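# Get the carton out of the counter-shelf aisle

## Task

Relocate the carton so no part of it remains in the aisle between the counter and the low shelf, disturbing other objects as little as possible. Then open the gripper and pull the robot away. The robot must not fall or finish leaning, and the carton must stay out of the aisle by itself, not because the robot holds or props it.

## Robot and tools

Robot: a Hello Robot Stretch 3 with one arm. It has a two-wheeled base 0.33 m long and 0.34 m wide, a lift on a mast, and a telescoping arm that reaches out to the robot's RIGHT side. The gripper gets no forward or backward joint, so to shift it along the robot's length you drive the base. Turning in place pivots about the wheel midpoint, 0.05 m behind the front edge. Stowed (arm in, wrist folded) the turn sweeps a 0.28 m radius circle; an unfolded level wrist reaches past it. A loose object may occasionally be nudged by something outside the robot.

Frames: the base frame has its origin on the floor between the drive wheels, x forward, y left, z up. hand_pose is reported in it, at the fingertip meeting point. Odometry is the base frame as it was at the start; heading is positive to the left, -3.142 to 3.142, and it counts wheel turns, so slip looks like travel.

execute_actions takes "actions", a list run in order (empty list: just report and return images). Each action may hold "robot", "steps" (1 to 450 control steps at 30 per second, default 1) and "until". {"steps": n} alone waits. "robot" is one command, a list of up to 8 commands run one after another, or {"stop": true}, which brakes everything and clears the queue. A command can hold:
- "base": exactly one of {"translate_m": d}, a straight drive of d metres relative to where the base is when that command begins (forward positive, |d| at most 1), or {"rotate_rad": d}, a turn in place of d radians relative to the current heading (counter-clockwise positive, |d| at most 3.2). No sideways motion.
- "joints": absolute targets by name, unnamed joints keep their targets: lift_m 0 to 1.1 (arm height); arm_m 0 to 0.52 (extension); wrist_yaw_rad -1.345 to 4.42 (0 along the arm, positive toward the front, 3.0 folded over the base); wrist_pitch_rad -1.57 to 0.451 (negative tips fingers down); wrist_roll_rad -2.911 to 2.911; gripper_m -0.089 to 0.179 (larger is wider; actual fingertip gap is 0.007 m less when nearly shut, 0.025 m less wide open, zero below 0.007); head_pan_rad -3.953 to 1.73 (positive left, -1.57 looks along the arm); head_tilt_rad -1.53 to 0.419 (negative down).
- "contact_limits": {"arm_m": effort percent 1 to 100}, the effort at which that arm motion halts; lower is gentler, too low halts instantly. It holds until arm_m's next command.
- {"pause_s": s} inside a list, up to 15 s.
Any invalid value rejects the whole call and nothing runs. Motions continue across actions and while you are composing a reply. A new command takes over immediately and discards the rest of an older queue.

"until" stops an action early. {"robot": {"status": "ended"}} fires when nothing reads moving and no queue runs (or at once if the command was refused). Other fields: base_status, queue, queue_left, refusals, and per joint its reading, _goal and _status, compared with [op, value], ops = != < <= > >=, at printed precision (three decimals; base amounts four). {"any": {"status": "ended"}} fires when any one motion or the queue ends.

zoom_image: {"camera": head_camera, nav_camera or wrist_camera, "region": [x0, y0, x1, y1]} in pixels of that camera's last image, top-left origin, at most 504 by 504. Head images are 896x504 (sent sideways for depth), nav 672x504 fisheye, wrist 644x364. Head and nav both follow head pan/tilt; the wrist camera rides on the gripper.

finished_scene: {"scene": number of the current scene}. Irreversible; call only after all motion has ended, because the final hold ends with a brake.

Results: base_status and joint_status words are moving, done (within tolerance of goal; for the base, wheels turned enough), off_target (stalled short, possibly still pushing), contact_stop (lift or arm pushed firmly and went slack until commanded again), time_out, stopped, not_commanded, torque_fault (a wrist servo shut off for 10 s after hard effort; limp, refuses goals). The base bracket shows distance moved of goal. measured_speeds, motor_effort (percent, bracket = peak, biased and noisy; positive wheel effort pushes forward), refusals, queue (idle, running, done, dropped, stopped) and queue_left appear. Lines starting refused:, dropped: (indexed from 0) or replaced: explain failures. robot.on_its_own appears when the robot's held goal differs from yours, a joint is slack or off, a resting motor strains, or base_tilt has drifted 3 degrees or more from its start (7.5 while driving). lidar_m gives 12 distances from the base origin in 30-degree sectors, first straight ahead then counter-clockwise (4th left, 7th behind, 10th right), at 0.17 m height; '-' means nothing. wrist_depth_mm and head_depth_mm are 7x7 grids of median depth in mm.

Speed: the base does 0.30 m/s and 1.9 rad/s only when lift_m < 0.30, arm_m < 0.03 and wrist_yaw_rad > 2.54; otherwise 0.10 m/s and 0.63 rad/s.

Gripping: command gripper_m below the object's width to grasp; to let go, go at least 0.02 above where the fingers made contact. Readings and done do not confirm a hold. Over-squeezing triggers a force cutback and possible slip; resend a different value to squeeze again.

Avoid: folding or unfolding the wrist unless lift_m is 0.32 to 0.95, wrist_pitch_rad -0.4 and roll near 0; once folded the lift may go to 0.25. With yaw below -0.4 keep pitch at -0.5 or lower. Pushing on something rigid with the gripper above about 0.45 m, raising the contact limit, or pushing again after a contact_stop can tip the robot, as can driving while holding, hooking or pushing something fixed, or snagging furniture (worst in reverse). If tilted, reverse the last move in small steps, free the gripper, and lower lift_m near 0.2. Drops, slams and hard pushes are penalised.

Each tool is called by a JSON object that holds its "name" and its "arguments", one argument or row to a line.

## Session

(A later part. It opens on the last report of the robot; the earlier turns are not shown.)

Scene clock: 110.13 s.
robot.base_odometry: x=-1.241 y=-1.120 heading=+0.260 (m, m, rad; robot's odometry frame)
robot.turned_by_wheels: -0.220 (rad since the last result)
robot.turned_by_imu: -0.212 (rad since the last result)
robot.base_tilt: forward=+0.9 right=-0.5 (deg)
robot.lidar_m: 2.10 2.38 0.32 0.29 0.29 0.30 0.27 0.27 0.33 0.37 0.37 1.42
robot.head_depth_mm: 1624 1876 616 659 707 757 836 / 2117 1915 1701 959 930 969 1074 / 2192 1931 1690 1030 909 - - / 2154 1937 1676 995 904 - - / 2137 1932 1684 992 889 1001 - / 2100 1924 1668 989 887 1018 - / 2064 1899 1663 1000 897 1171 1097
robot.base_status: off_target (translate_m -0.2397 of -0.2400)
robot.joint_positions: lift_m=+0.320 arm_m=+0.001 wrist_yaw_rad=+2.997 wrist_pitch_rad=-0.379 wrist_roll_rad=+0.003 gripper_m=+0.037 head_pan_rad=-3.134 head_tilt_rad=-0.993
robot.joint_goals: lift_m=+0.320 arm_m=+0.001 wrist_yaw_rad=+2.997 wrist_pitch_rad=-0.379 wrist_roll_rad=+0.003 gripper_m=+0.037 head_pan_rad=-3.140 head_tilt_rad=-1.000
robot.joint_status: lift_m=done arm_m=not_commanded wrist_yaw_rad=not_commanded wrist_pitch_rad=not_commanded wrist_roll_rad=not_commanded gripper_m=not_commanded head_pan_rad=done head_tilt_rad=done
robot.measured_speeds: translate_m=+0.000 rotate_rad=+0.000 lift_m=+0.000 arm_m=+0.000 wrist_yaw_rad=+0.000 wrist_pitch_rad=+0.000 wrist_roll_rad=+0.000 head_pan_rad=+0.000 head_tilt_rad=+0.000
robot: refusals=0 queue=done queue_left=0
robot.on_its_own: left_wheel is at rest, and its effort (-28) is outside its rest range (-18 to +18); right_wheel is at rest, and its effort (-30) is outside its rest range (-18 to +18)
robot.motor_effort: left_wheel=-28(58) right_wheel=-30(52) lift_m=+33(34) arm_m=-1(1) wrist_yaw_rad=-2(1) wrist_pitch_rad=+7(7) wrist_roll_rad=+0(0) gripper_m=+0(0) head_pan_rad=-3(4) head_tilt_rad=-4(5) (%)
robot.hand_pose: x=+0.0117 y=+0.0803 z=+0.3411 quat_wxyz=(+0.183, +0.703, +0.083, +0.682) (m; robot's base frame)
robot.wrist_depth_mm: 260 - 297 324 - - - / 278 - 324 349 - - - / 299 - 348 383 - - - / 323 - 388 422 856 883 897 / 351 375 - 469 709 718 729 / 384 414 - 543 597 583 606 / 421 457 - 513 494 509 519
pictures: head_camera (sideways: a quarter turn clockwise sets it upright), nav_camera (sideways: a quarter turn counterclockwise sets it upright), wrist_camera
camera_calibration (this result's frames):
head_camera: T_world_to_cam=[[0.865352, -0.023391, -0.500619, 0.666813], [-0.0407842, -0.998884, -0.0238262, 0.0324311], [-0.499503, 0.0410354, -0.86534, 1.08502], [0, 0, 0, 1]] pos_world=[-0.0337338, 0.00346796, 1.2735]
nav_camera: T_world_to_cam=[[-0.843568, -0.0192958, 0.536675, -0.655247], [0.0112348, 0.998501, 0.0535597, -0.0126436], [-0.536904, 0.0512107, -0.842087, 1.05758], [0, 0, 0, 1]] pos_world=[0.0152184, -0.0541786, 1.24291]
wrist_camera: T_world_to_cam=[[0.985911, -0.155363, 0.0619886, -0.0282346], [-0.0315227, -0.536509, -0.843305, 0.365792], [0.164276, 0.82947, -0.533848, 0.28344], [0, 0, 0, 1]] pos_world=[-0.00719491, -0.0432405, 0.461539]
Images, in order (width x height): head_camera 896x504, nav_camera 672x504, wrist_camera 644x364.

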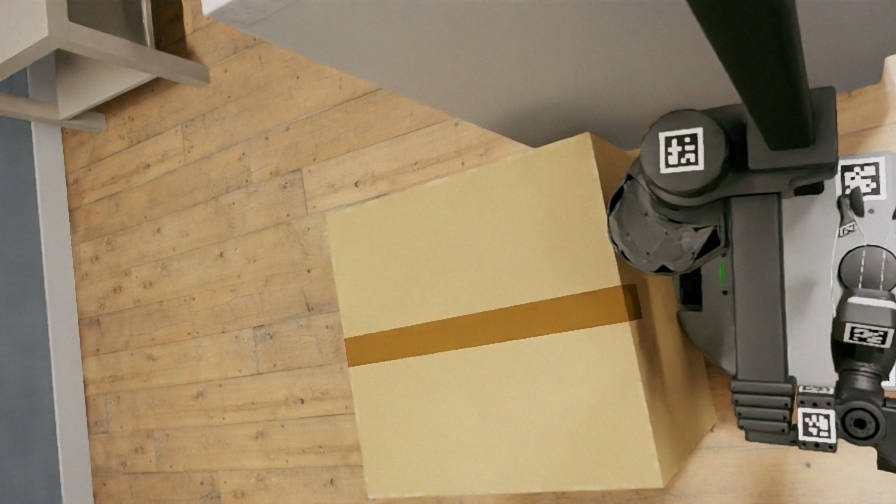

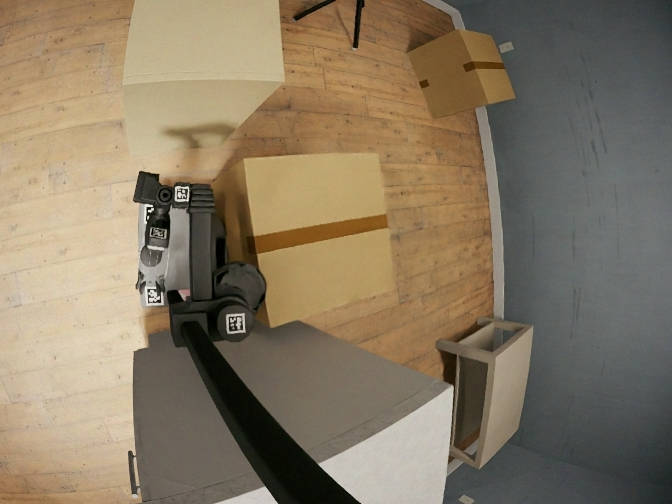

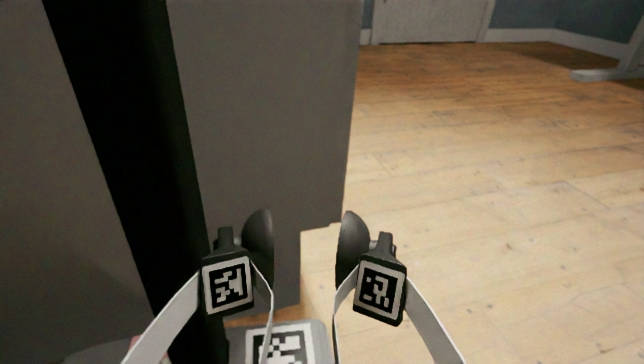

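Need about 0.3–0.4 more.

{"name": "execute_actions", "arguments": {
  "actions": [
    {"robot":[{"base":{"translate_m":0.04}},{"base":{"rotate_rad":0.21}},{"base":{"translate_m":-0.42}},{"base":{"translate_m":0.15}}],"steps":450,"until":{"robot":{"status":"ended"}}}
  ]
}}

Scene clock: 124.80 s.
robot.base_odometry: x=-1.442 y=-1.232 heading=+0.470 (m, m, rad; robot's odometry frame)
robot.turned_by_wheels: +0.210 (rad since the last result)
robot.turned_by_imu: +0.217 (rad since the last result)
robot.base_tilt: forward=+0.9 right=-0.5 (deg)
robot.lidar_m: 2.33 0.42 0.32 0.32 0.33 0.42 0.42 0.47 0.35 0.34 0.36 1.57
robot.head_depth_mm: 1941 1959 1699 1499 1350 1255 899 / 1945 1945 1148 1014 1286 1233 1085 / 1966 1939 1127 998 1037 - - / 1964 1932 1119 995 1104 - - / 1963 1933 1117 989 1200 1241 - / 1983 1911 1670 1024 1292 1223 - / 1928 1802 1673 1476 1323 1205 1081
robot.base_status: done (translate_m +0.1500 of +0.1500)
robot.joint_positions: lift_m=+0.320 arm_m=+0.001 wrist_yaw_rad=+2.997 wrist_pitch_rad=-0.379 wrist_roll_rad=+0.003 gripper_m=+0.037 head_pan_rad=-3.134 head_tilt_rad=-0.993
robot.joint_goals: lift_m=+0.320 arm_m=+0.001 wrist_yaw_rad=+2.997 wrist_pitch_rad=-0.379 wrist_roll_rad=+0.003 gripper_m=+0.037 head_pan_rad=-3.140 head_tilt_rad=-1.000
robot.joint_status: lift_m=done arm_m=not_commanded wrist_yaw_rad=not_commanded wrist_pitch_rad=not_commanded wrist_roll_rad=not_commanded gripper_m=not_commanded head_pan_rad=done head_tilt_rad=done
robot.measured_speeds: translate_m=+0.000 rotate_rad=+0.000 lift_m=+0.000 arm_m=+0.000 wrist_yaw_rad=+0.000 wrist_pitch_rad=+0.000 wrist_roll_rad=+0.000 head_pan_rad=+0.000 head_tilt_rad=+0.000
robot: refusals=0 queue=done queue_left=0
robot.motor_effort: left_wheel=+0(61) right_wheel=-1(55) lift_m=+33(33) arm_m=-1(1) wrist_yaw_rad=+0(1) wrist_pitch_rad=+7(7) wrist_roll_rad=+0(0) gripper_m=+0(0) head_pan_rad=-4(3) head_tilt_rad=-4(4) (%)
robot.hand_pose: x=+0.0117 y=+0.0803 z=+0.3412 quat_wxyz=(+0.183, +0.703, +0.083, +0.682) (m; robot's base frame)
robot.wrist_depth_mm: - - 328 331 338 348 354 / - - 351 358 368 376 393 / - - 380 389 401 413 - / 805 - 417 427 446 460 892 / 641 648 - 475 492 658 717 / 545 549 - 539 548 576 593 / 471 496 - 504 495 510 517
pictures: head_camera (sideways: a quarter turn clockwise sets it upright), nav_camera (sideways: a quarter turn counterclockwise sets it upright), wrist_camera
camera_calibration (this result's frames):
head_camera: T_world_to_cam=[[0.865348, -0.0234434, -0.500623, 0.666818], [-0.0408448, -0.998881, -0.023826, 0.0324312], [-0.499504, 0.0410657, -0.865338, 1.08502], [0, 0, 0, 1]] pos_world=[-0.0337337, 0.00347037, 1.2735]
nav_camera: T_world_to_cam=[[-0.843567, -0.0192447, 0.536679, -0.655252], [0.0112955, 0.998501, 0.0535597, -0.0126438], [-0.536905, 0.0512432, -0.842085, 1.05758], [0, 0, 0, 1]] pos_world=[0.0152148, -0.0541791, 1.24291]
wrist_camera: T_world_to_cam=[[0.985889, -0.155502, 0.0619884, -0.0282558], [-0.0315985, -0.536505, -0.843305, 0.365796], [0.164393, 0.829446, -0.533848, 0.283443], [0, 0, 0, 1]] pos_world=[-0.00718034, -0.0432431, 0.461544]
Images, in order (width x height): head_camera 896x504, nav_camera 672x504, wrist_camera 644x364.

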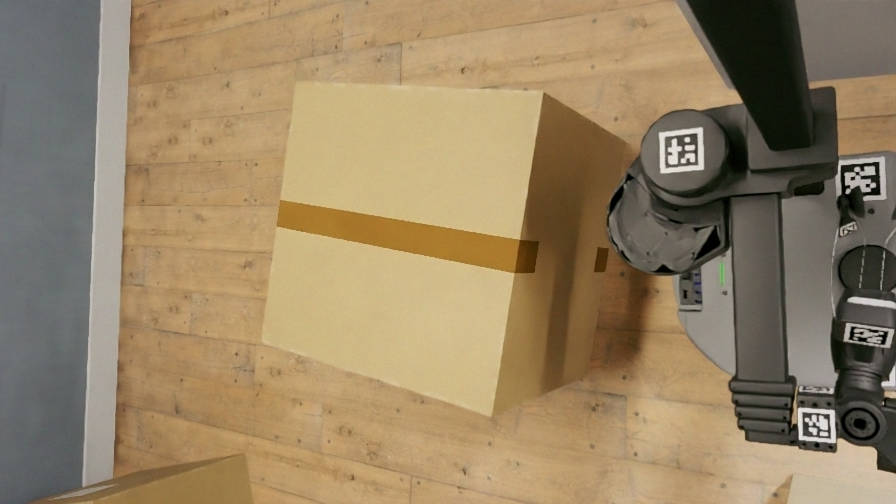

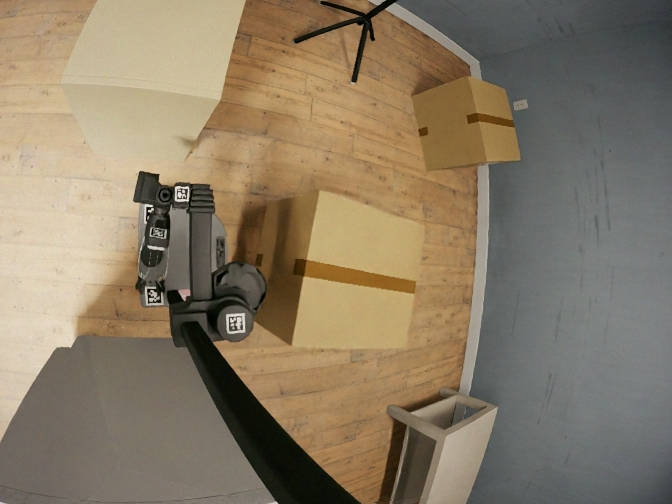

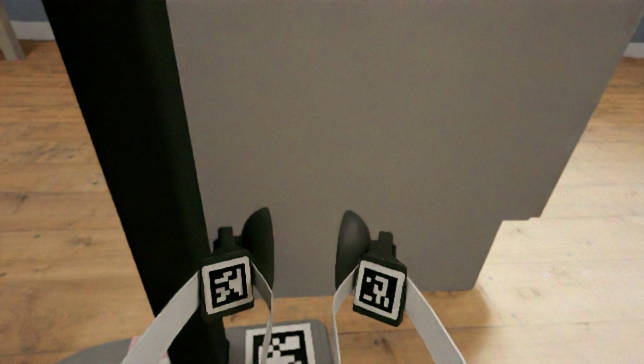

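Clear. Exit the aisle.

{"name": "execute_actions", "arguments": {
  "actions": [
    {"robot":[{"joints":{"lift_m":0.27}},{"base":{"translate_m":0.7}}],"steps":450,"until":{"robot":{"status":"ended"}}}
  ]
}}

{"name": "finished_scene", "arguments": {
  "scene": 1
}}

Scene clock: 135.63 s.
robot.base_odometry: x=-0.818 y=-0.914 heading=+0.470 (m, m, rad; robot's odometry frame)
robot.turned_by_wheels: +0.000 (rad since the last result)
robot.turned_by_imu: +0.004 (rad since the last result)
robot.base_tilt: forward=+0.9 right=-0.5 (deg)
robot.lidar_m: 1.63 1.98 2.13 1.03 0.44 0.43 1.10 0.57 1.07 1.67 1.14 1.28
robot.head_depth_mm: 2127 857 838 819 912 1251 1102 / 2291 1947 1260 1220 1194 1232 1087 / 1519 1346 1595 1491 1343 - - / 1511 1343 1585 1486 1334 - - / 1510 1363 1595 1490 1333 1240 - / 2237 1887 1669 1477 1330 1223 - / 2077 1909 1632 1226 1267 1200 1101
robot.base_status: done (translate_m +0.7000 of +0.7000)
robot.joint_positions: lift_m=+0.270 arm_m=+0.001 wrist_yaw_rad=+2.997 wrist_pitch_rad=-0.379 wrist_roll_rad=+0.003 gripper_m=+0.037 head_pan_rad=-3.134 head_tilt_rad=-0.993
robot.joint_goals: lift_m=+0.270 arm_m=+0.001 wrist_yaw_rad=+2.997 wrist_pitch_rad=-0.379 wrist_roll_rad=+0.003 gripper_m=+0.037 head_pan_rad=-3.140 head_tilt_rad=-1.000
robot.joint_status: lift_m=done arm_m=not_commanded wrist_yaw_rad=not_commanded wrist_pitch_rad=not_commanded wrist_roll_rad=not_commanded gripper_m=not_commanded head_pan_rad=done head_tilt_rad=done
robot.measured_speeds: translate_m=+0.000 rotate_rad=+0.000 lift_m=+0.000 arm_m=+0.000 wrist_yaw_rad=+0.000 wrist_pitch_rad=+0.000 wrist_roll_rad=+0.000 head_pan_rad=+0.000 head_tilt_rad=+0.000
robot: refusals=0 queue=done queue_left=0
robot.motor_effort: left_wheel=+0(8) right_wheel=-1(6) lift_m=+18(36) arm_m=-1(1) wrist_yaw_rad=-1(0) wrist_pitch_rad=+7(7) wrist_roll_rad=+0(0) gripper_m=+0(0) head_pan_rad=-4(4) head_tilt_rad=-4(5) (%)
robot.hand_pose: x=+0.0117 y=+0.0803 z=+0.2919 quat_wxyz=(+0.183, +0.703, +0.083, +0.682) (m; robot's base frame)
robot.wrist_depth_mm: 441 - - - - - - / 469 - - - - - - / 472 - 944 962 - - - / 575 - 731 755 756 777 807 / 550 573 - 613 634 628 637 / 478 492 - 520 538 525 538 / - - - 445 443 453 460
pictures: head_camera (sideways: a quarter turn clockwise sets it upright), nav_camera (sideways: a quarter turn counterclockwise sets it upright), wrist_camera
camera_calibration (this result's frames):
head_camera: T_world_to_cam=[[0.865348, -0.0234432, -0.500623, 0.666818], [-0.0408446, -0.998881, -0.023826, 0.0324312], [-0.499504, 0.0410655, -0.865337, 1.08502], [0, 0, 0, 1]] pos_world=[-0.0337337, 0.00347036, 1.2735]
nav_camera: T_world_to_cam=[[-0.843567, -0.0192449, 0.536679, -0.655252], [0.0112953, 0.998501, 0.0535597, -0.0126438], [-0.536905, 0.0512431, -0.842085, 1.05758], [0, 0, 0, 1]] pos_world=[0.0152148, -0.0541791, 1.24291]
wrist_camera: T_world_to_cam=[[0.985889, -0.155502, 0.0619883, -0.0252008], [-0.0315986, -0.536505, -0.843305, 0.324236], [0.164393, 0.829447, -0.533848, 0.257133], [0, 0, 0, 1]] pos_world=[-0.00718033, -0.0432431, 0.412262]
Images, in order (width x height): head_camera 896x504, nav_camera 672x504, wrist_camera 644x364.

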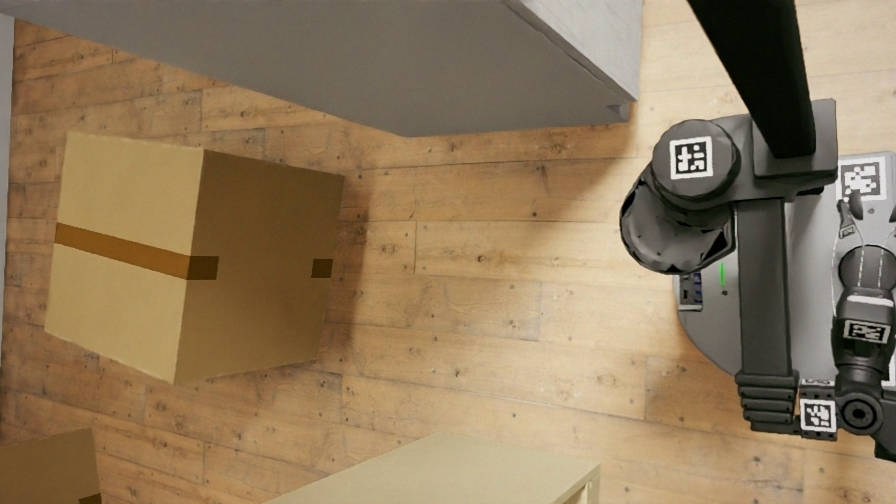

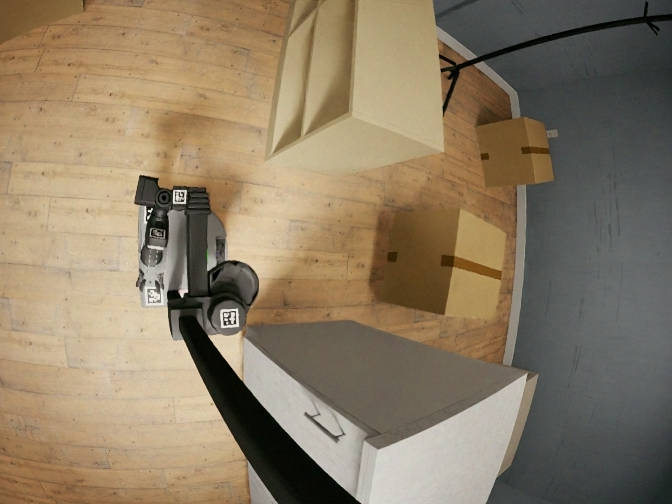

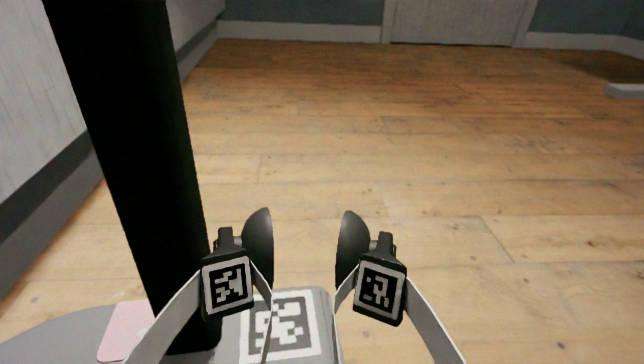

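The scene is finished: the task was done.


## Next scene

The same job, from a new start.

{"name": "execute_actions", "arguments": {
  "actions": [
    {"robot":{"joints":{"head_tilt_rad":-0.7,"lift_m":0.27}},"steps":200,"until":{"robot":{"status":"ended"}}}
  ]
}}

Scene clock: 3.40 s.
robot.base_odometry: x=+0.000 y=+0.000 heading=+0.000 (m, m, rad; robot's odometry frame)
robot.turned_by_wheels: +0.000 (rad since the last result)
robot.turned_by_imu: +0.001 (rad since the last result)
robot.base_tilt: forward=+0.9 right=-0.5 (deg)
robot.lidar_m: 0.84 1.37 1.60 0.90 1.03 1.10 1.52 1.41 2.17 2.08 1.08 0.84
robot.head_depth_mm: 2727 3066 2392 1424 1440 1352 1176 / 2792 3069 2479 1301 1213 1356 1178 / 2812 3072 2467 1298 1264 1354 1170 / 2865 3101 2474 1296 1332 1350 1170 / 2883 2703 2266 1520 1499 1342 1168 / 2900 2654 1331 1441 1545 1340 1169 / 2964 3206 1327 1491 1560 1338 1163
robot.base_status: not_commanded
robot.joint_positions: lift_m=+0.270 arm_m=+0.001 wrist_yaw_rad=+3.064 wrist_pitch_rad=-0.477 wrist_roll_rad=+0.003 gripper_m=+0.037 head_pan_rad=+0.010 head_tilt_rad=-0.691
robot.joint_goals: lift_m=+0.270 arm_m=+0.001 wrist_yaw_rad=+3.064 wrist_pitch_rad=-0.477 wrist_roll_rad=+0.003 gripper_m=+0.037 head_pan_rad=+0.010 head_tilt_rad=-0.700
robot.joint_status: lift_m=done arm_m=not_commanded wrist_yaw_rad=not_commanded wrist_pitch_rad=not_commanded wrist_roll_rad=not_commanded gripper_m=not_commanded head_pan_rad=not_commanded head_tilt_rad=done
robot.measured_speeds: translate_m=+0.000 rotate_rad=+0.000 lift_m=+0.000 arm_m=+0.000 wrist_yaw_rad=+0.000 wrist_pitch_rad=+0.000 wrist_roll_rad=+0.000 head_pan_rad=+0.000 head_tilt_rad=+0.000
robot: refusals=0 queue=done queue_left=0
robot.motor_effort: left_wheel=+0(0) right_wheel=-1(0) lift_m=+18(20) arm_m=+0(0) wrist_yaw_rad=+0(0) wrist_pitch_rad=+6(6) wrist_roll_rad=+0(0) gripper_m=+0(0) head_pan_rad=-1(0) head_tilt_rad=-6(48) (%)
robot.hand_pose: x=-0.0044 y=+0.0695 z=+0.2699 quat_wxyz=(+0.194, +0.694, +0.140, +0.679) (m; robot's base frame)
robot.wrist_depth_mm: - - 854 - - - - / 903 918 929 - - - - / 719 708 746 748 774 789 811 / 581 590 612 610 631 638 671 / 500 505 - 539 537 542 551 / 448 - - - 468 465 473 / - - - - 404 405 414
pictures: head_camera (sideways: a quarter turn clockwise sets it upright), nav_camera (sideways: a quarter turn counterclockwise sets it upright), wrist_camera
camera_calibration (this result's frames):
head_camera: T_world_to_cam=[[-0.67705, 0.0231236, -0.735574, 0.982352], [0.0431981, 0.999032, -0.00835537, 0.0117838], [0.734668, -0.0374324, -0.677393, 0.833113], [0, 0, 0, 1]] pos_world=[0.0525306, -0.00330258, 1.28704]
nav_camera: T_world_to_cam=[[0.645395, 0.0194108, 0.763602, -0.960021], [-0.023846, -0.998678, 0.045541, -0.00200972], [0.763476, -0.0476009, -0.644079, 0.792162], [0, 0, 0, 1]] pos_world=[0.0147483, 0.0543352, 1.24338]
wrist_camera: T_world_to_cam=[[0.994535, -0.0833215, 0.0629079, -0.0148109], [-0.00196169, -0.617359, -0.786679, 0.289892], [0.104384, 0.782256, -0.614149, 0.281689], [0, 0, 0, 1]] pos_world=[-0.0141051, -0.0426196, 0.401982]
Images, in order (width x height): head_camera 896x504, nav_camera 672x504, wrist_camera 644x364.

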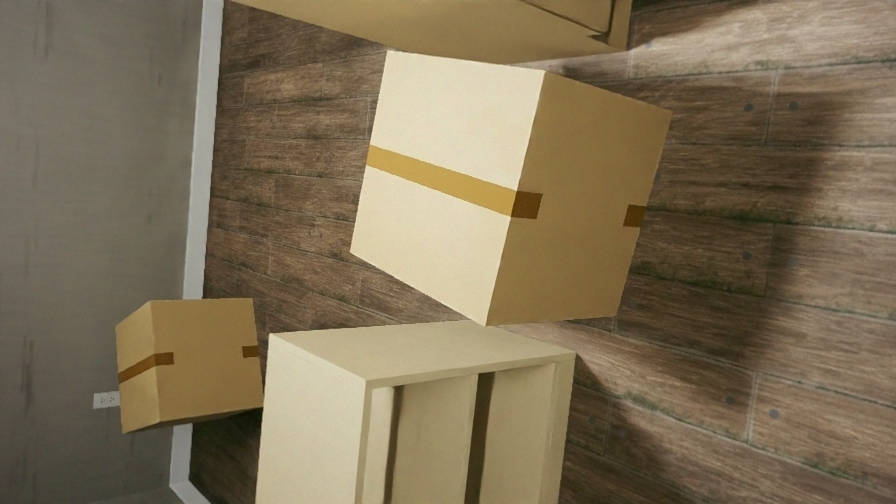

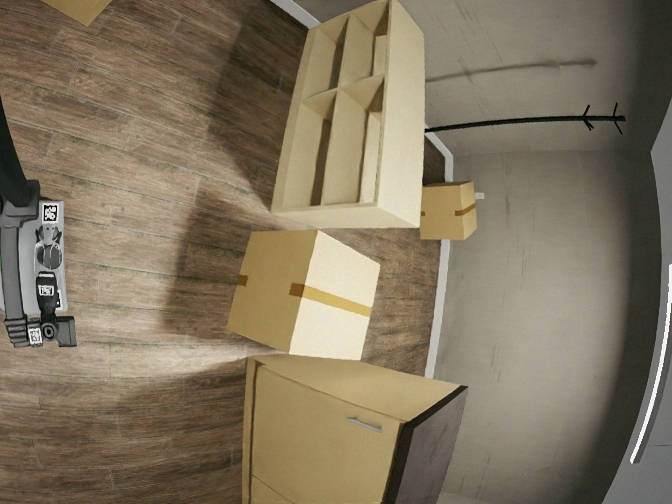

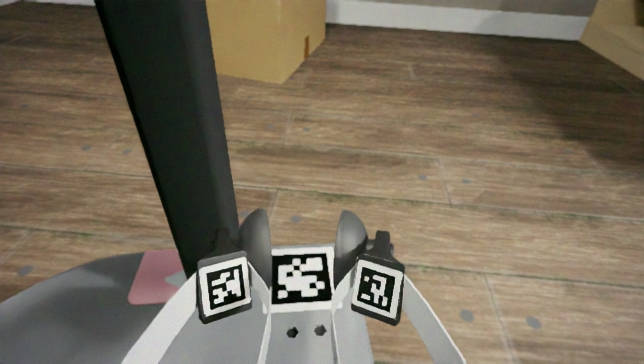

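{"name": "execute_actions", "arguments": {
  "actions": [
    {"robot":[{"base":{"rotate_rad":2.99},"joints":{"head_pan_rad":-3.14,"head_tilt_rad":-1.0}},{"base":{"translate_m":-0.51}},{"joints":{"lift_m":0.31}},{"base":{"translate_m":-0.25}}],"steps":450,"until":{"robot":{"status":"ended"}}}
  ]
}}

Scene clock: 22.20 s.
robot.base_odometry: x=+0.751 y=-0.115 heading=+2.990 (m, m, rad; robot's odometry frame)
robot.turned_by_wheels: +2.990 (rad since the last result)
robot.turned_by_imu: +2.934 (rad since the last result)
robot.base_tilt: forward=+0.9 right=-0.5 (deg)
robot.lidar_m: 1.85 2.06 2.26 0.48 0.32 0.27 0.27 0.31 0.40 0.97 1.29 1.27
robot.head_depth_mm: 2299 1950 1077 1012 1013 1012 1100 / 2299 1948 1692 1020 925 1213 1085 / 2265 1953 1694 997 896 - - / 2276 1942 1688 997 893 - - / 2242 1914 1672 989 899 1114 - / 2240 1924 1669 1024 909 1207 - / 1970 1901 1652 1451 1152 1164 1095
robot.base_status: off_target (translate_m -0.2498 of -0.2500)
robot.joint_positions: lift_m=+0.310 arm_m=+0.001 wrist_yaw_rad=+3.064 wrist_pitch_rad=-0.478 wrist_roll_rad=+0.003 gripper_m=+0.037 head_pan_rad=-3.134 head_tilt_rad=-0.992
robot.joint_goals: lift_m=+0.310 arm_m=+0.001 wrist_yaw_rad=+3.064 wrist_pitch_rad=-0.478 wrist_roll_rad=+0.003 gripper_m=+0.037 head_pan_rad=-3.140 head_tilt_rad=-1.000
robot.joint_status: lift_m=done arm_m=not_commanded wrist_yaw_rad=not_commanded wrist_pitch_rad=not_commanded wrist_roll_rad=not_commanded gripper_m=not_commanded head_pan_rad=done head_tilt_rad=done
robot.measured_speeds: translate_m=+0.000 rotate_rad=+0.000 lift_m=+0.000 arm_m=+0.000 wrist_yaw_rad=+0.000 wrist_pitch_rad=+0.000 wrist_roll_rad=+0.000 head_pan_rad=+0.000 head_tilt_rad=+0.000
robot: refusals=0 queue=done queue_left=0
robot.on_its_own: left_wheel is at rest, and its effort (-29) is outside its rest range (-18 to +18); right_wheel is at rest, and its effort (-22) is outside its rest range (-18 to +18)
robot.motor_effort: left_wheel=-29(52) right_wheel=-22(45) lift_m=+31(33) arm_m=+0(0) wrist_yaw_rad=+0(1) wrist_pitch_rad=+6(6) wrist_roll_rad=+0(0) gripper_m=-1(0) head_pan_rad=-4(51) head_tilt_rad=-5(34) (%)
robot.hand_pose: x=-0.0044 y=+0.0694 z=+0.3091 quat_wxyz=(+0.195, +0.694, +0.141, +0.679) (m; robot's base frame)
robot.wrist_depth_mm: 366 - 887 - - - - / 397 403 - - - - - / 434 446 799 833 883 857 911 / 468 496 665 681 702 710 713 / 329 534 - 565 591 595 603 / 328 505 - - 516 512 519 / - - - - 447 447 453
pictures: head_camera (sideways: a quarter turn clockwise sets it upright), nav_camera (sideways: a quarter turn counterclockwise sets it upright), wrist_camera
camera_calibration (this result's frames):
head_camera: T_world_to_cam=[[0.864507, -0.0231692, -0.502086, 0.668729], [-0.040561, -0.998895, -0.0237442, 0.032323], [-0.500981, 0.0408922, -0.864492, 1.08393], [0, 0, 0, 1]] pos_world=[-0.0337828, 0.00345707, 1.27357]
nav_camera: T_world_to_cam=[[-0.842651, -0.0195113, 0.538106, -0.657116], [0.0110621, 0.998505, 0.0535278, -0.0126011], [-0.538346, 0.0510579, -0.841176, 1.05641], [0, 0, 0, 1]] pos_world=[0.0151326, -0.0541769, 1.2429]
wrist_camera: T_world_to_cam=[[0.994532, -0.0833517, 0.0629122, -0.0172993], [-0.00206699, -0.618033, -0.78615, 0.320524], [0.104409, 0.781721, -0.614826, 0.306144], [0, 0, 0, 1]] pos_world=[-0.0140968, -0.0426663, 0.441294]
Images, in order (width x height): head_camera 896x504, nav_camera 672x504, wrist_camera 644x364.

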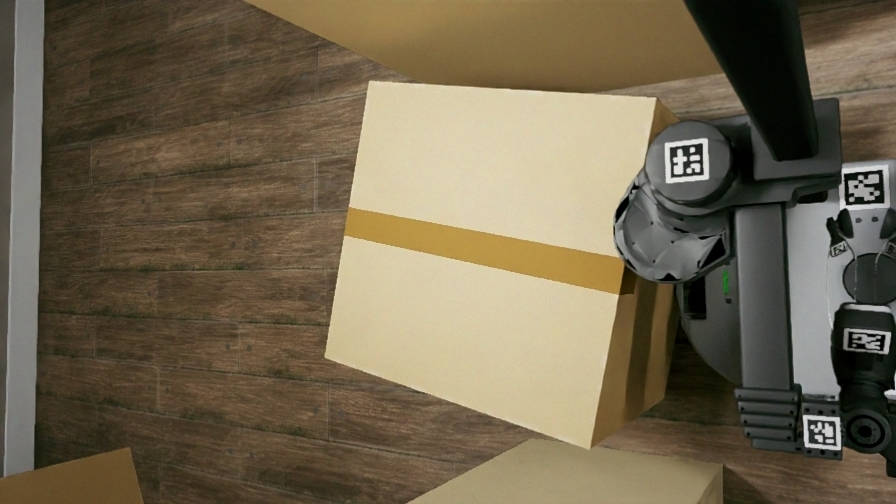

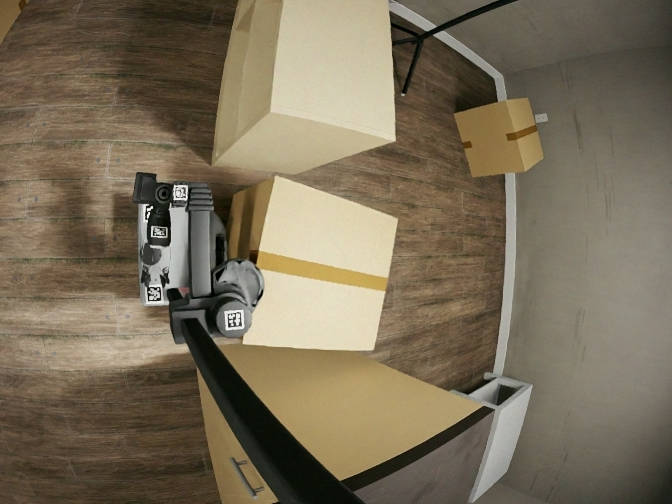

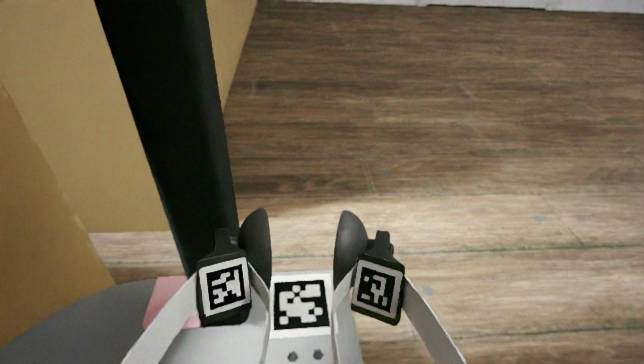

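{"name": "execute_actions", "arguments": {
  "actions": [
    {"robot":[{"base":{"translate_m":0.04}},{"base":{"rotate_rad":-0.2}},{"base":{"translate_m":-0.26}}],"steps":450,"until":{"robot":{"status":"ended"}}}
  ]
}}

Scene clock: 31.63 s.
robot.base_odometry: x=+0.955 y=-0.198 heading=+2.790 (m, m, rad; robot's odometry frame)
robot.turned_by_wheels: -0.200 (rad since the last result)
robot.turned_by_imu: -0.196 (rad since the last result)
robot.base_tilt: forward=+0.9 right=-0.5 (deg)
robot.lidar_m: 2.06 2.24 2.35 0.33 0.33 0.30 0.28 0.28 0.36 0.38 1.63 1.47
robot.head_depth_mm: 1943 634 645 692 745 811 926 / 2184 1956 1695 902 992 1050 1090 / 2228 1949 1695 1444 922 - - / 2190 1932 1674 997 900 - - / 2162 1935 1670 990 887 1010 - / 2129 1917 1659 985 884 1062 - / 2091 1893 1653 980 881 1160 1093
robot.base_status: off_target (translate_m -0.2598 of -0.2600)
robot.joint_positions: lift_m=+0.310 arm_m=+0.001 wrist_yaw_rad=+3.064 wrist_pitch_rad=-0.479 wrist_roll_rad=+0.003 gripper_m=+0.037 head_pan_rad=-3.134 head_tilt_rad=-0.993
robot.joint_goals: lift_m=+0.310 arm_m=+0.001 wrist_yaw_rad=+3.064 wrist_pitch_rad=-0.479 wrist_roll_rad=+0.003 gripper_m=+0.037 head_pan_rad=-3.140 head_tilt_rad=-1.000
robot.joint_status: lift_m=done arm_m=not_commanded wrist_yaw_rad=not_commanded wrist_pitch_rad=not_commanded wrist_roll_rad=not_commanded gripper_m=not_commanded head_pan_rad=done head_tilt_rad=done
robot.measured_speeds: translate_m=+0.000 rotate_rad=+0.000 lift_m=+0.000 arm_m=+0.000 wrist_yaw_rad=+0.000 wrist_pitch_rad=+0.000 wrist_roll_rad=+0.000 head_pan_rad=+0.000 head_tilt_rad=+0.000
robot: refusals=0 queue=done queue_left=0
robot.on_its_own: left_wheel is at rest, and its effort (-27) is outside its rest range (-18 to +18); right_wheel is at rest, and its effort (-23) is outside its rest range (-18 to +18)
robot.motor_effort: left_wheel=-27(59) right_wheel=-23(43) lift_m=+31(31) arm_m=+0(0) wrist_yaw_rad=+0(0) wrist_pitch_rad=+6(6) wrist_roll_rad=+0(0) gripper_m=+0(0) head_pan_rad=-4(3) head_tilt_rad=-5(5) (%)
robot.hand_pose: x=-0.0044 y=+0.0693 z=+0.3091 quat_wxyz=(+0.195, +0.694, +0.141, +0.679) (m; robot's base frame)
robot.wrist_depth_mm: 291 - 330 - - - - / 314 325 362 - - - - / 337 358 401 778 853 885 912 / 381 396 452 654 685 699 721 / 411 450 - 574 589 603 603 / 456 479 - - 508 508 508 / - - - - 442 449 459
pictures: head_camera (sideways: a quarter turn clockwise sets it upright), nav_camera (sideways: a quarter turn counterclockwise sets it upright), wrist_camera
camera_calibration (this result's frames):
head_camera: T_world_to_cam=[[0.864901, -0.023247, -0.501403, 0.667838], [-0.0406356, -0.998891, -0.0237824, 0.0323731], [-0.500294, 0.0409442, -0.864887, 1.08444], [0, 0, 0, 1]] pos_world=[-0.0337601, 0.00346097, 1.27354]
nav_camera: T_world_to_cam=[[-0.843078, -0.0194359, 0.53744, -0.656247], [0.0111131, 0.998504, 0.0535427, -0.0126207], [-0.537677, 0.0511133, -0.8416, 1.05696], [0, 0, 0, 1]] pos_world=[0.0151741, -0.0541774, 1.2429]
wrist_camera: T_world_to_cam=[[0.994534, -0.0833331, 0.0629139, -0.0172987], [-0.00208567, -0.618269, -0.785964, 0.320423], [0.104394, 0.781536, -0.615063, 0.306237], [0, 0, 0, 1]] pos_world=[-0.014097, -0.042669, 0.441285]
Images, in order (width x height): head_camera 896x504, nav_camera 672x504, wrist_camera 644x364.

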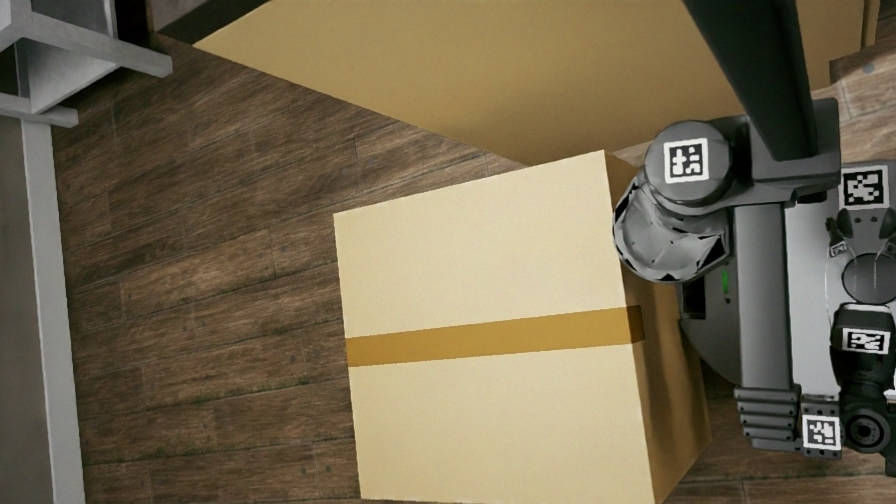

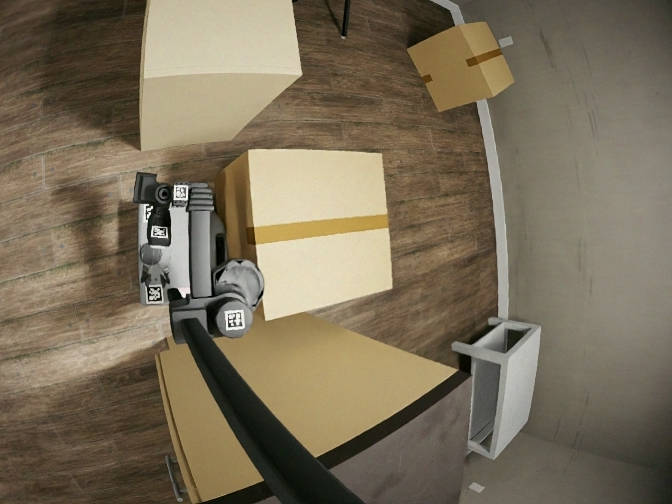

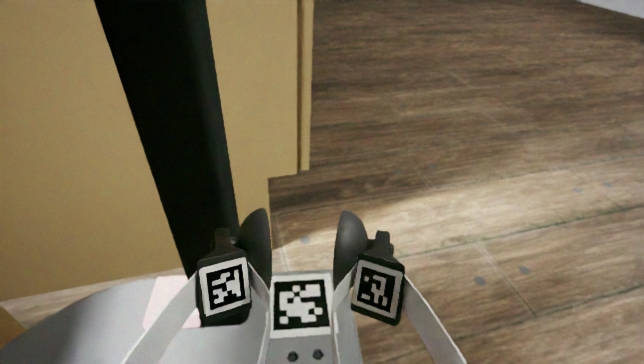

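{"name": "execute_actions", "arguments": {
  "actions": [
    {"robot":[{"base":{"translate_m":0.04}},{"base":{"rotate_rad":0.2}},{"base":{"translate_m":-0.56}},{"base":{"translate_m":0.1},"joints":{"lift_m":0.27}}],"steps":450,"until":{"robot":{"status":"ended"}}}
  ]
}}

Scene clock: 48.20 s.
robot.base_odometry: x=+1.372 y=-0.254 heading=+2.990 (m, m, rad; robot's odometry frame)
robot.turned_by_wheels: +0.200 (rad since the last result)
robot.turned_by_imu: +0.200 (rad since the last result)
robot.base_tilt: forward=+0.9 right=-0.5 (deg)
robot.lidar_m: 2.48 0.48 0.36 0.34 2.27 0.37 0.37 0.42 1.21 0.36 0.38 0.52
robot.head_depth_mm: 1838 1956 1711 1505 1341 1252 940 / 1830 1935 1669 1031 1286 1229 1095 / 1824 1936 1128 999 936 - - / 1812 1928 1124 990 964 - - / 1804 1924 1117 987 1030 1240 - / 1801 1909 1653 989 1083 1212 - / 1804 1912 1657 1462 1320 1195 1103
robot.base_status: done (translate_m +0.1000 of +0.1000)
robot.joint_positions: lift_m=+0.270 arm_m=+0.001 wrist_yaw_rad=+3.064 wrist_pitch_rad=-0.479 wrist_roll_rad=+0.003 gripper_m=+0.037 head_pan_rad=-3.134 head_tilt_rad=-0.993
robot.joint_goals: lift_m=+0.270 arm_m=+0.001 wrist_yaw_rad=+3.064 wrist_pitch_rad=-0.479 wrist_roll_rad=+0.003 gripper_m=+0.037 head_pan_rad=-3.140 head_tilt_rad=-1.000
robot.joint_status: lift_m=done arm_m=not_commanded wrist_yaw_rad=not_commanded wrist_pitch_rad=not_commanded wrist_roll_rad=not_commanded gripper_m=not_commanded head_pan_rad=done head_tilt_rad=done
robot.measured_speeds: translate_m=+0.000 rotate_rad=+0.000 lift_m=+0.000 arm_m=+0.000 wrist_yaw_rad=+0.000 wrist_pitch_rad=+0.000 wrist_roll_rad=+0.000 head_pan_rad=+0.000 head_tilt_rad=+0.000
robot: refusals=0 queue=done queue_left=0
robot.motor_effort: left_wheel=+0(52) right_wheel=+0(52) lift_m=+19(26) arm_m=+0(0) wrist_yaw_rad=+0(0) wrist_pitch_rad=+6(7) wrist_roll_rad=+0(0) gripper_m=+0(1) head_pan_rad=-3(3) head_tilt_rad=-4(5) (%)
robot.hand_pose: x=-0.0044 y=+0.0693 z=+0.2696 quat_wxyz=(+0.195, +0.694, +0.141, +0.679) (m; robot's base frame)
robot.wrist_depth_mm: - - 354 355 367 371 379 / 891 916 388 393 399 410 419 / 691 722 434 436 441 455 470 / 588 589 479 484 498 510 631 / 505 506 - 519 533 533 546 / 455 - - - 464 462 470 / - - - - 402 410 413
pictures: head_camera (sideways: a quarter turn clockwise sets it upright), nav_camera (sideways: a quarter turn counterclockwise sets it upright), wrist_camera
camera_calibration (this result's frames):
head_camera: T_world_to_cam=[[0.865125, -0.0232572, -0.501017, 0.667333], [-0.0406387, -0.99889, -0.023804, 0.0324013], [-0.499907, 0.0409541, -0.86511, 1.08473], [0, 0, 0, 1]] pos_world=[-0.0337474, 0.00346162, 1.27352]
nav_camera: T_world_to_cam=[[-0.843318, -0.019426, 0.537063, -0.655754], [0.011103, 0.998503, 0.0535511, -0.0126315], [-0.5373, 0.0511236, -0.84184, 1.05727], [0, 0, 0, 1]] pos_world=[0.0151997, -0.0541773, 1.24291]
wrist_camera: T_world_to_cam=[[0.994533, -0.0833387, 0.0629156, -0.0148192], [-0.00211793, -0.618495, -0.785786, 0.289321], [0.104399, 0.781357, -0.61529, 0.282048], [0, 0, 0, 1]] pos_world=[-0.0140947, -0.0426718, 0.401818]
Images, in order (width x height): head_camera 896x504, nav_camera 672x504, wrist_camera 644x364.

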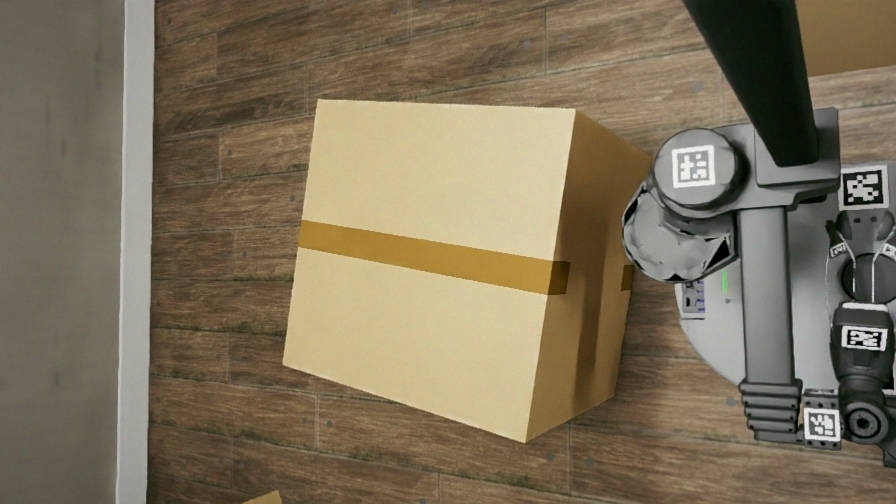

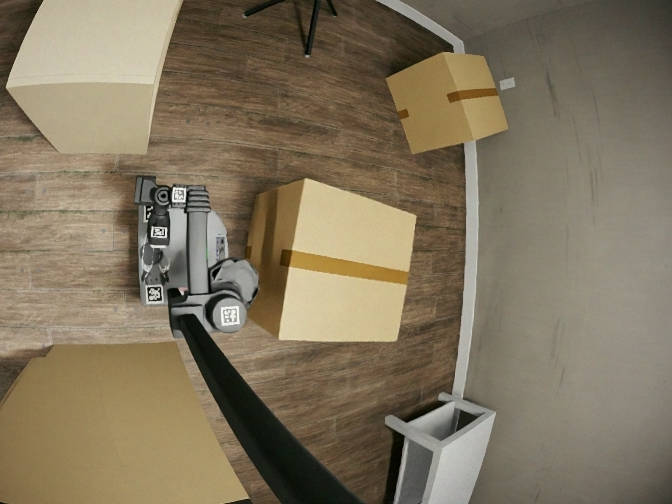

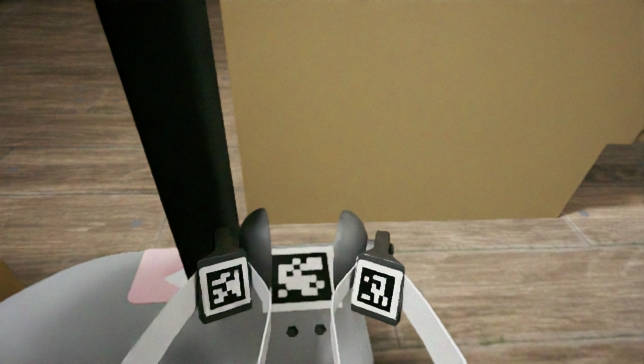

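{"name": "execute_actions", "arguments": {
  "actions": [
    {"robot":{"base":{"translate_m":0.8}},"steps":450,"until":{"robot":{"status":"ended"}}}
  ]
}}

{"name": "finished_scene", "arguments": {
  "scene": 2
}}

Scene clock: 58.77 s.
robot.base_odometry: x=+0.581 y=-0.133 heading=+2.990 (m, m, rad; robot's odometry frame)
robot.turned_by_wheels: +0.000 (rad since the last result)
robot.turned_by_imu: +0.005 (rad since the last result)
robot.base_tilt: forward=+0.9 right=-0.5 (deg)
robot.lidar_m: 1.69 1.90 2.20 1.07 0.45 0.47 1.16 0.55 1.06 1.62 1.19 1.39
robot.head_depth_mm: 2247 886 884 884 926 1234 1104 / 2302 1954 1596 1261 1254 1232 1093 / 2182 1404 1655 1486 1336 - - / 1507 1375 1611 1492 1341 - - / 1503 1374 1610 1477 1330 1237 - / 2238 1796 1663 1472 1320 1220 - / 2083 1901 1652 1315 1282 1193 1097
robot.base_status: done (translate_m +0.8000 of +0.8000)
robot.joint_positions: lift_m=+0.270 arm_m=+0.001 wrist_yaw_rad=+3.064 wrist_pitch_rad=-0.479 wrist_roll_rad=+0.003 gripper_m=+0.037 head_pan_rad=-3.134 head_tilt_rad=-0.993
robot.joint_goals: lift_m=+0.270 arm_m=+0.001 wrist_yaw_rad=+3.064 wrist_pitch_rad=-0.479 wrist_roll_rad=+0.003 gripper_m=+0.037 head_pan_rad=-3.140 head_tilt_rad=-1.000
robot.joint_status: lift_m=done arm_m=not_commanded wrist_yaw_rad=not_commanded wrist_pitch_rad=not_commanded wrist_roll_rad=not_commanded gripper_m=not_commanded head_pan_rad=done head_tilt_rad=done
robot.measured_speeds: translate_m=+0.000 rotate_rad=+0.000 lift_m=+0.000 arm_m=+0.000 wrist_yaw_rad=+0.000 wrist_pitch_rad=+0.000 wrist_roll_rad=+0.000 head_pan_rad=+0.000 head_tilt_rad=+0.000
robot: refusals=0 queue=done queue_left=0
robot.motor_effort: left_wheel=+0(7) right_wheel=-1(5) lift_m=+20(19) arm_m=+0(0) wrist_yaw_rad=+1(0) wrist_pitch_rad=+6(6) wrist_roll_rad=+0(0) gripper_m=+0(0) head_pan_rad=-4(3) head_tilt_rad=-5(4) (%)
robot.hand_pose: x=-0.0044 y=+0.0693 z=+0.2696 quat_wxyz=(+0.195, +0.694, +0.141, +0.679) (m; robot's base frame)
robot.wrist_depth_mm: 417 - - - - - - / 413 533 973 - - - - / 417 648 731 752 800 807 820 / 491 592 606 620 636 642 647 / 480 513 - 529 534 545 549 / 455 - - - 461 464 477 / - - - - 404 415 412
pictures: head_camera (sideways: a quarter turn clockwise sets it upright), nav_camera (sideways: a quarter turn counterclockwise sets it upright), wrist_camera
camera_calibration (this result's frames):
head_camera: T_world_to_cam=[[0.865125, -0.0232574, -0.501017, 0.667333], [-0.040639, -0.99889, -0.023804, 0.0324013], [-0.499907, 0.0409542, -0.86511, 1.08473], [0, 0, 0, 1]] pos_world=[-0.0337474, 0.00346163, 1.27352]
nav_camera: T_world_to_cam=[[-0.843318, -0.0194258, 0.537063, -0.655754], [0.0111032, 0.998503, 0.0535511, -0.0126315], [-0.5373, 0.0511238, -0.84184, 1.05727], [0, 0, 0, 1]] pos_world=[0.0151997, -0.0541773, 1.24291]
wrist_camera: T_world_to_cam=[[0.994533, -0.0833387, 0.0629156, -0.0148192], [-0.00211794, -0.618495, -0.785786, 0.289321], [0.104399, 0.781357, -0.61529, 0.282048], [0, 0, 0, 1]] pos_world=[-0.0140947, -0.0426718, 0.401818]
Images, in order (width x height): head_camera 896x504, nav_camera 672x504, wrist_camera 644x364.

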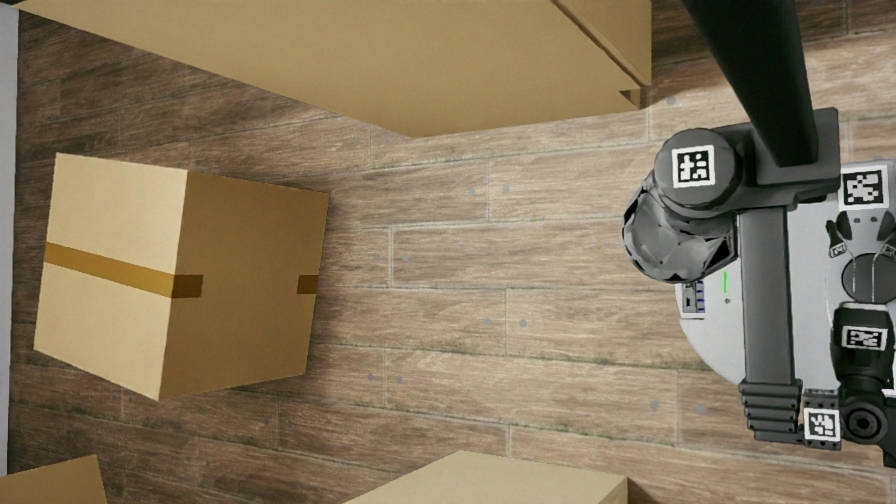

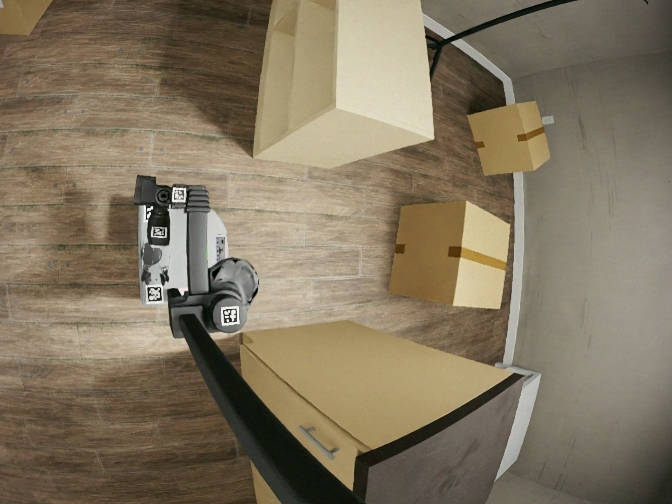

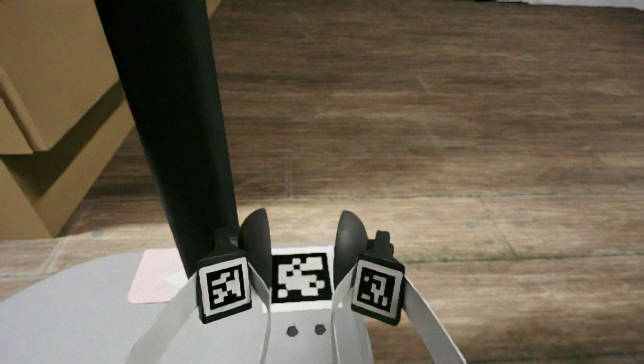

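The scene is finished: the task was done.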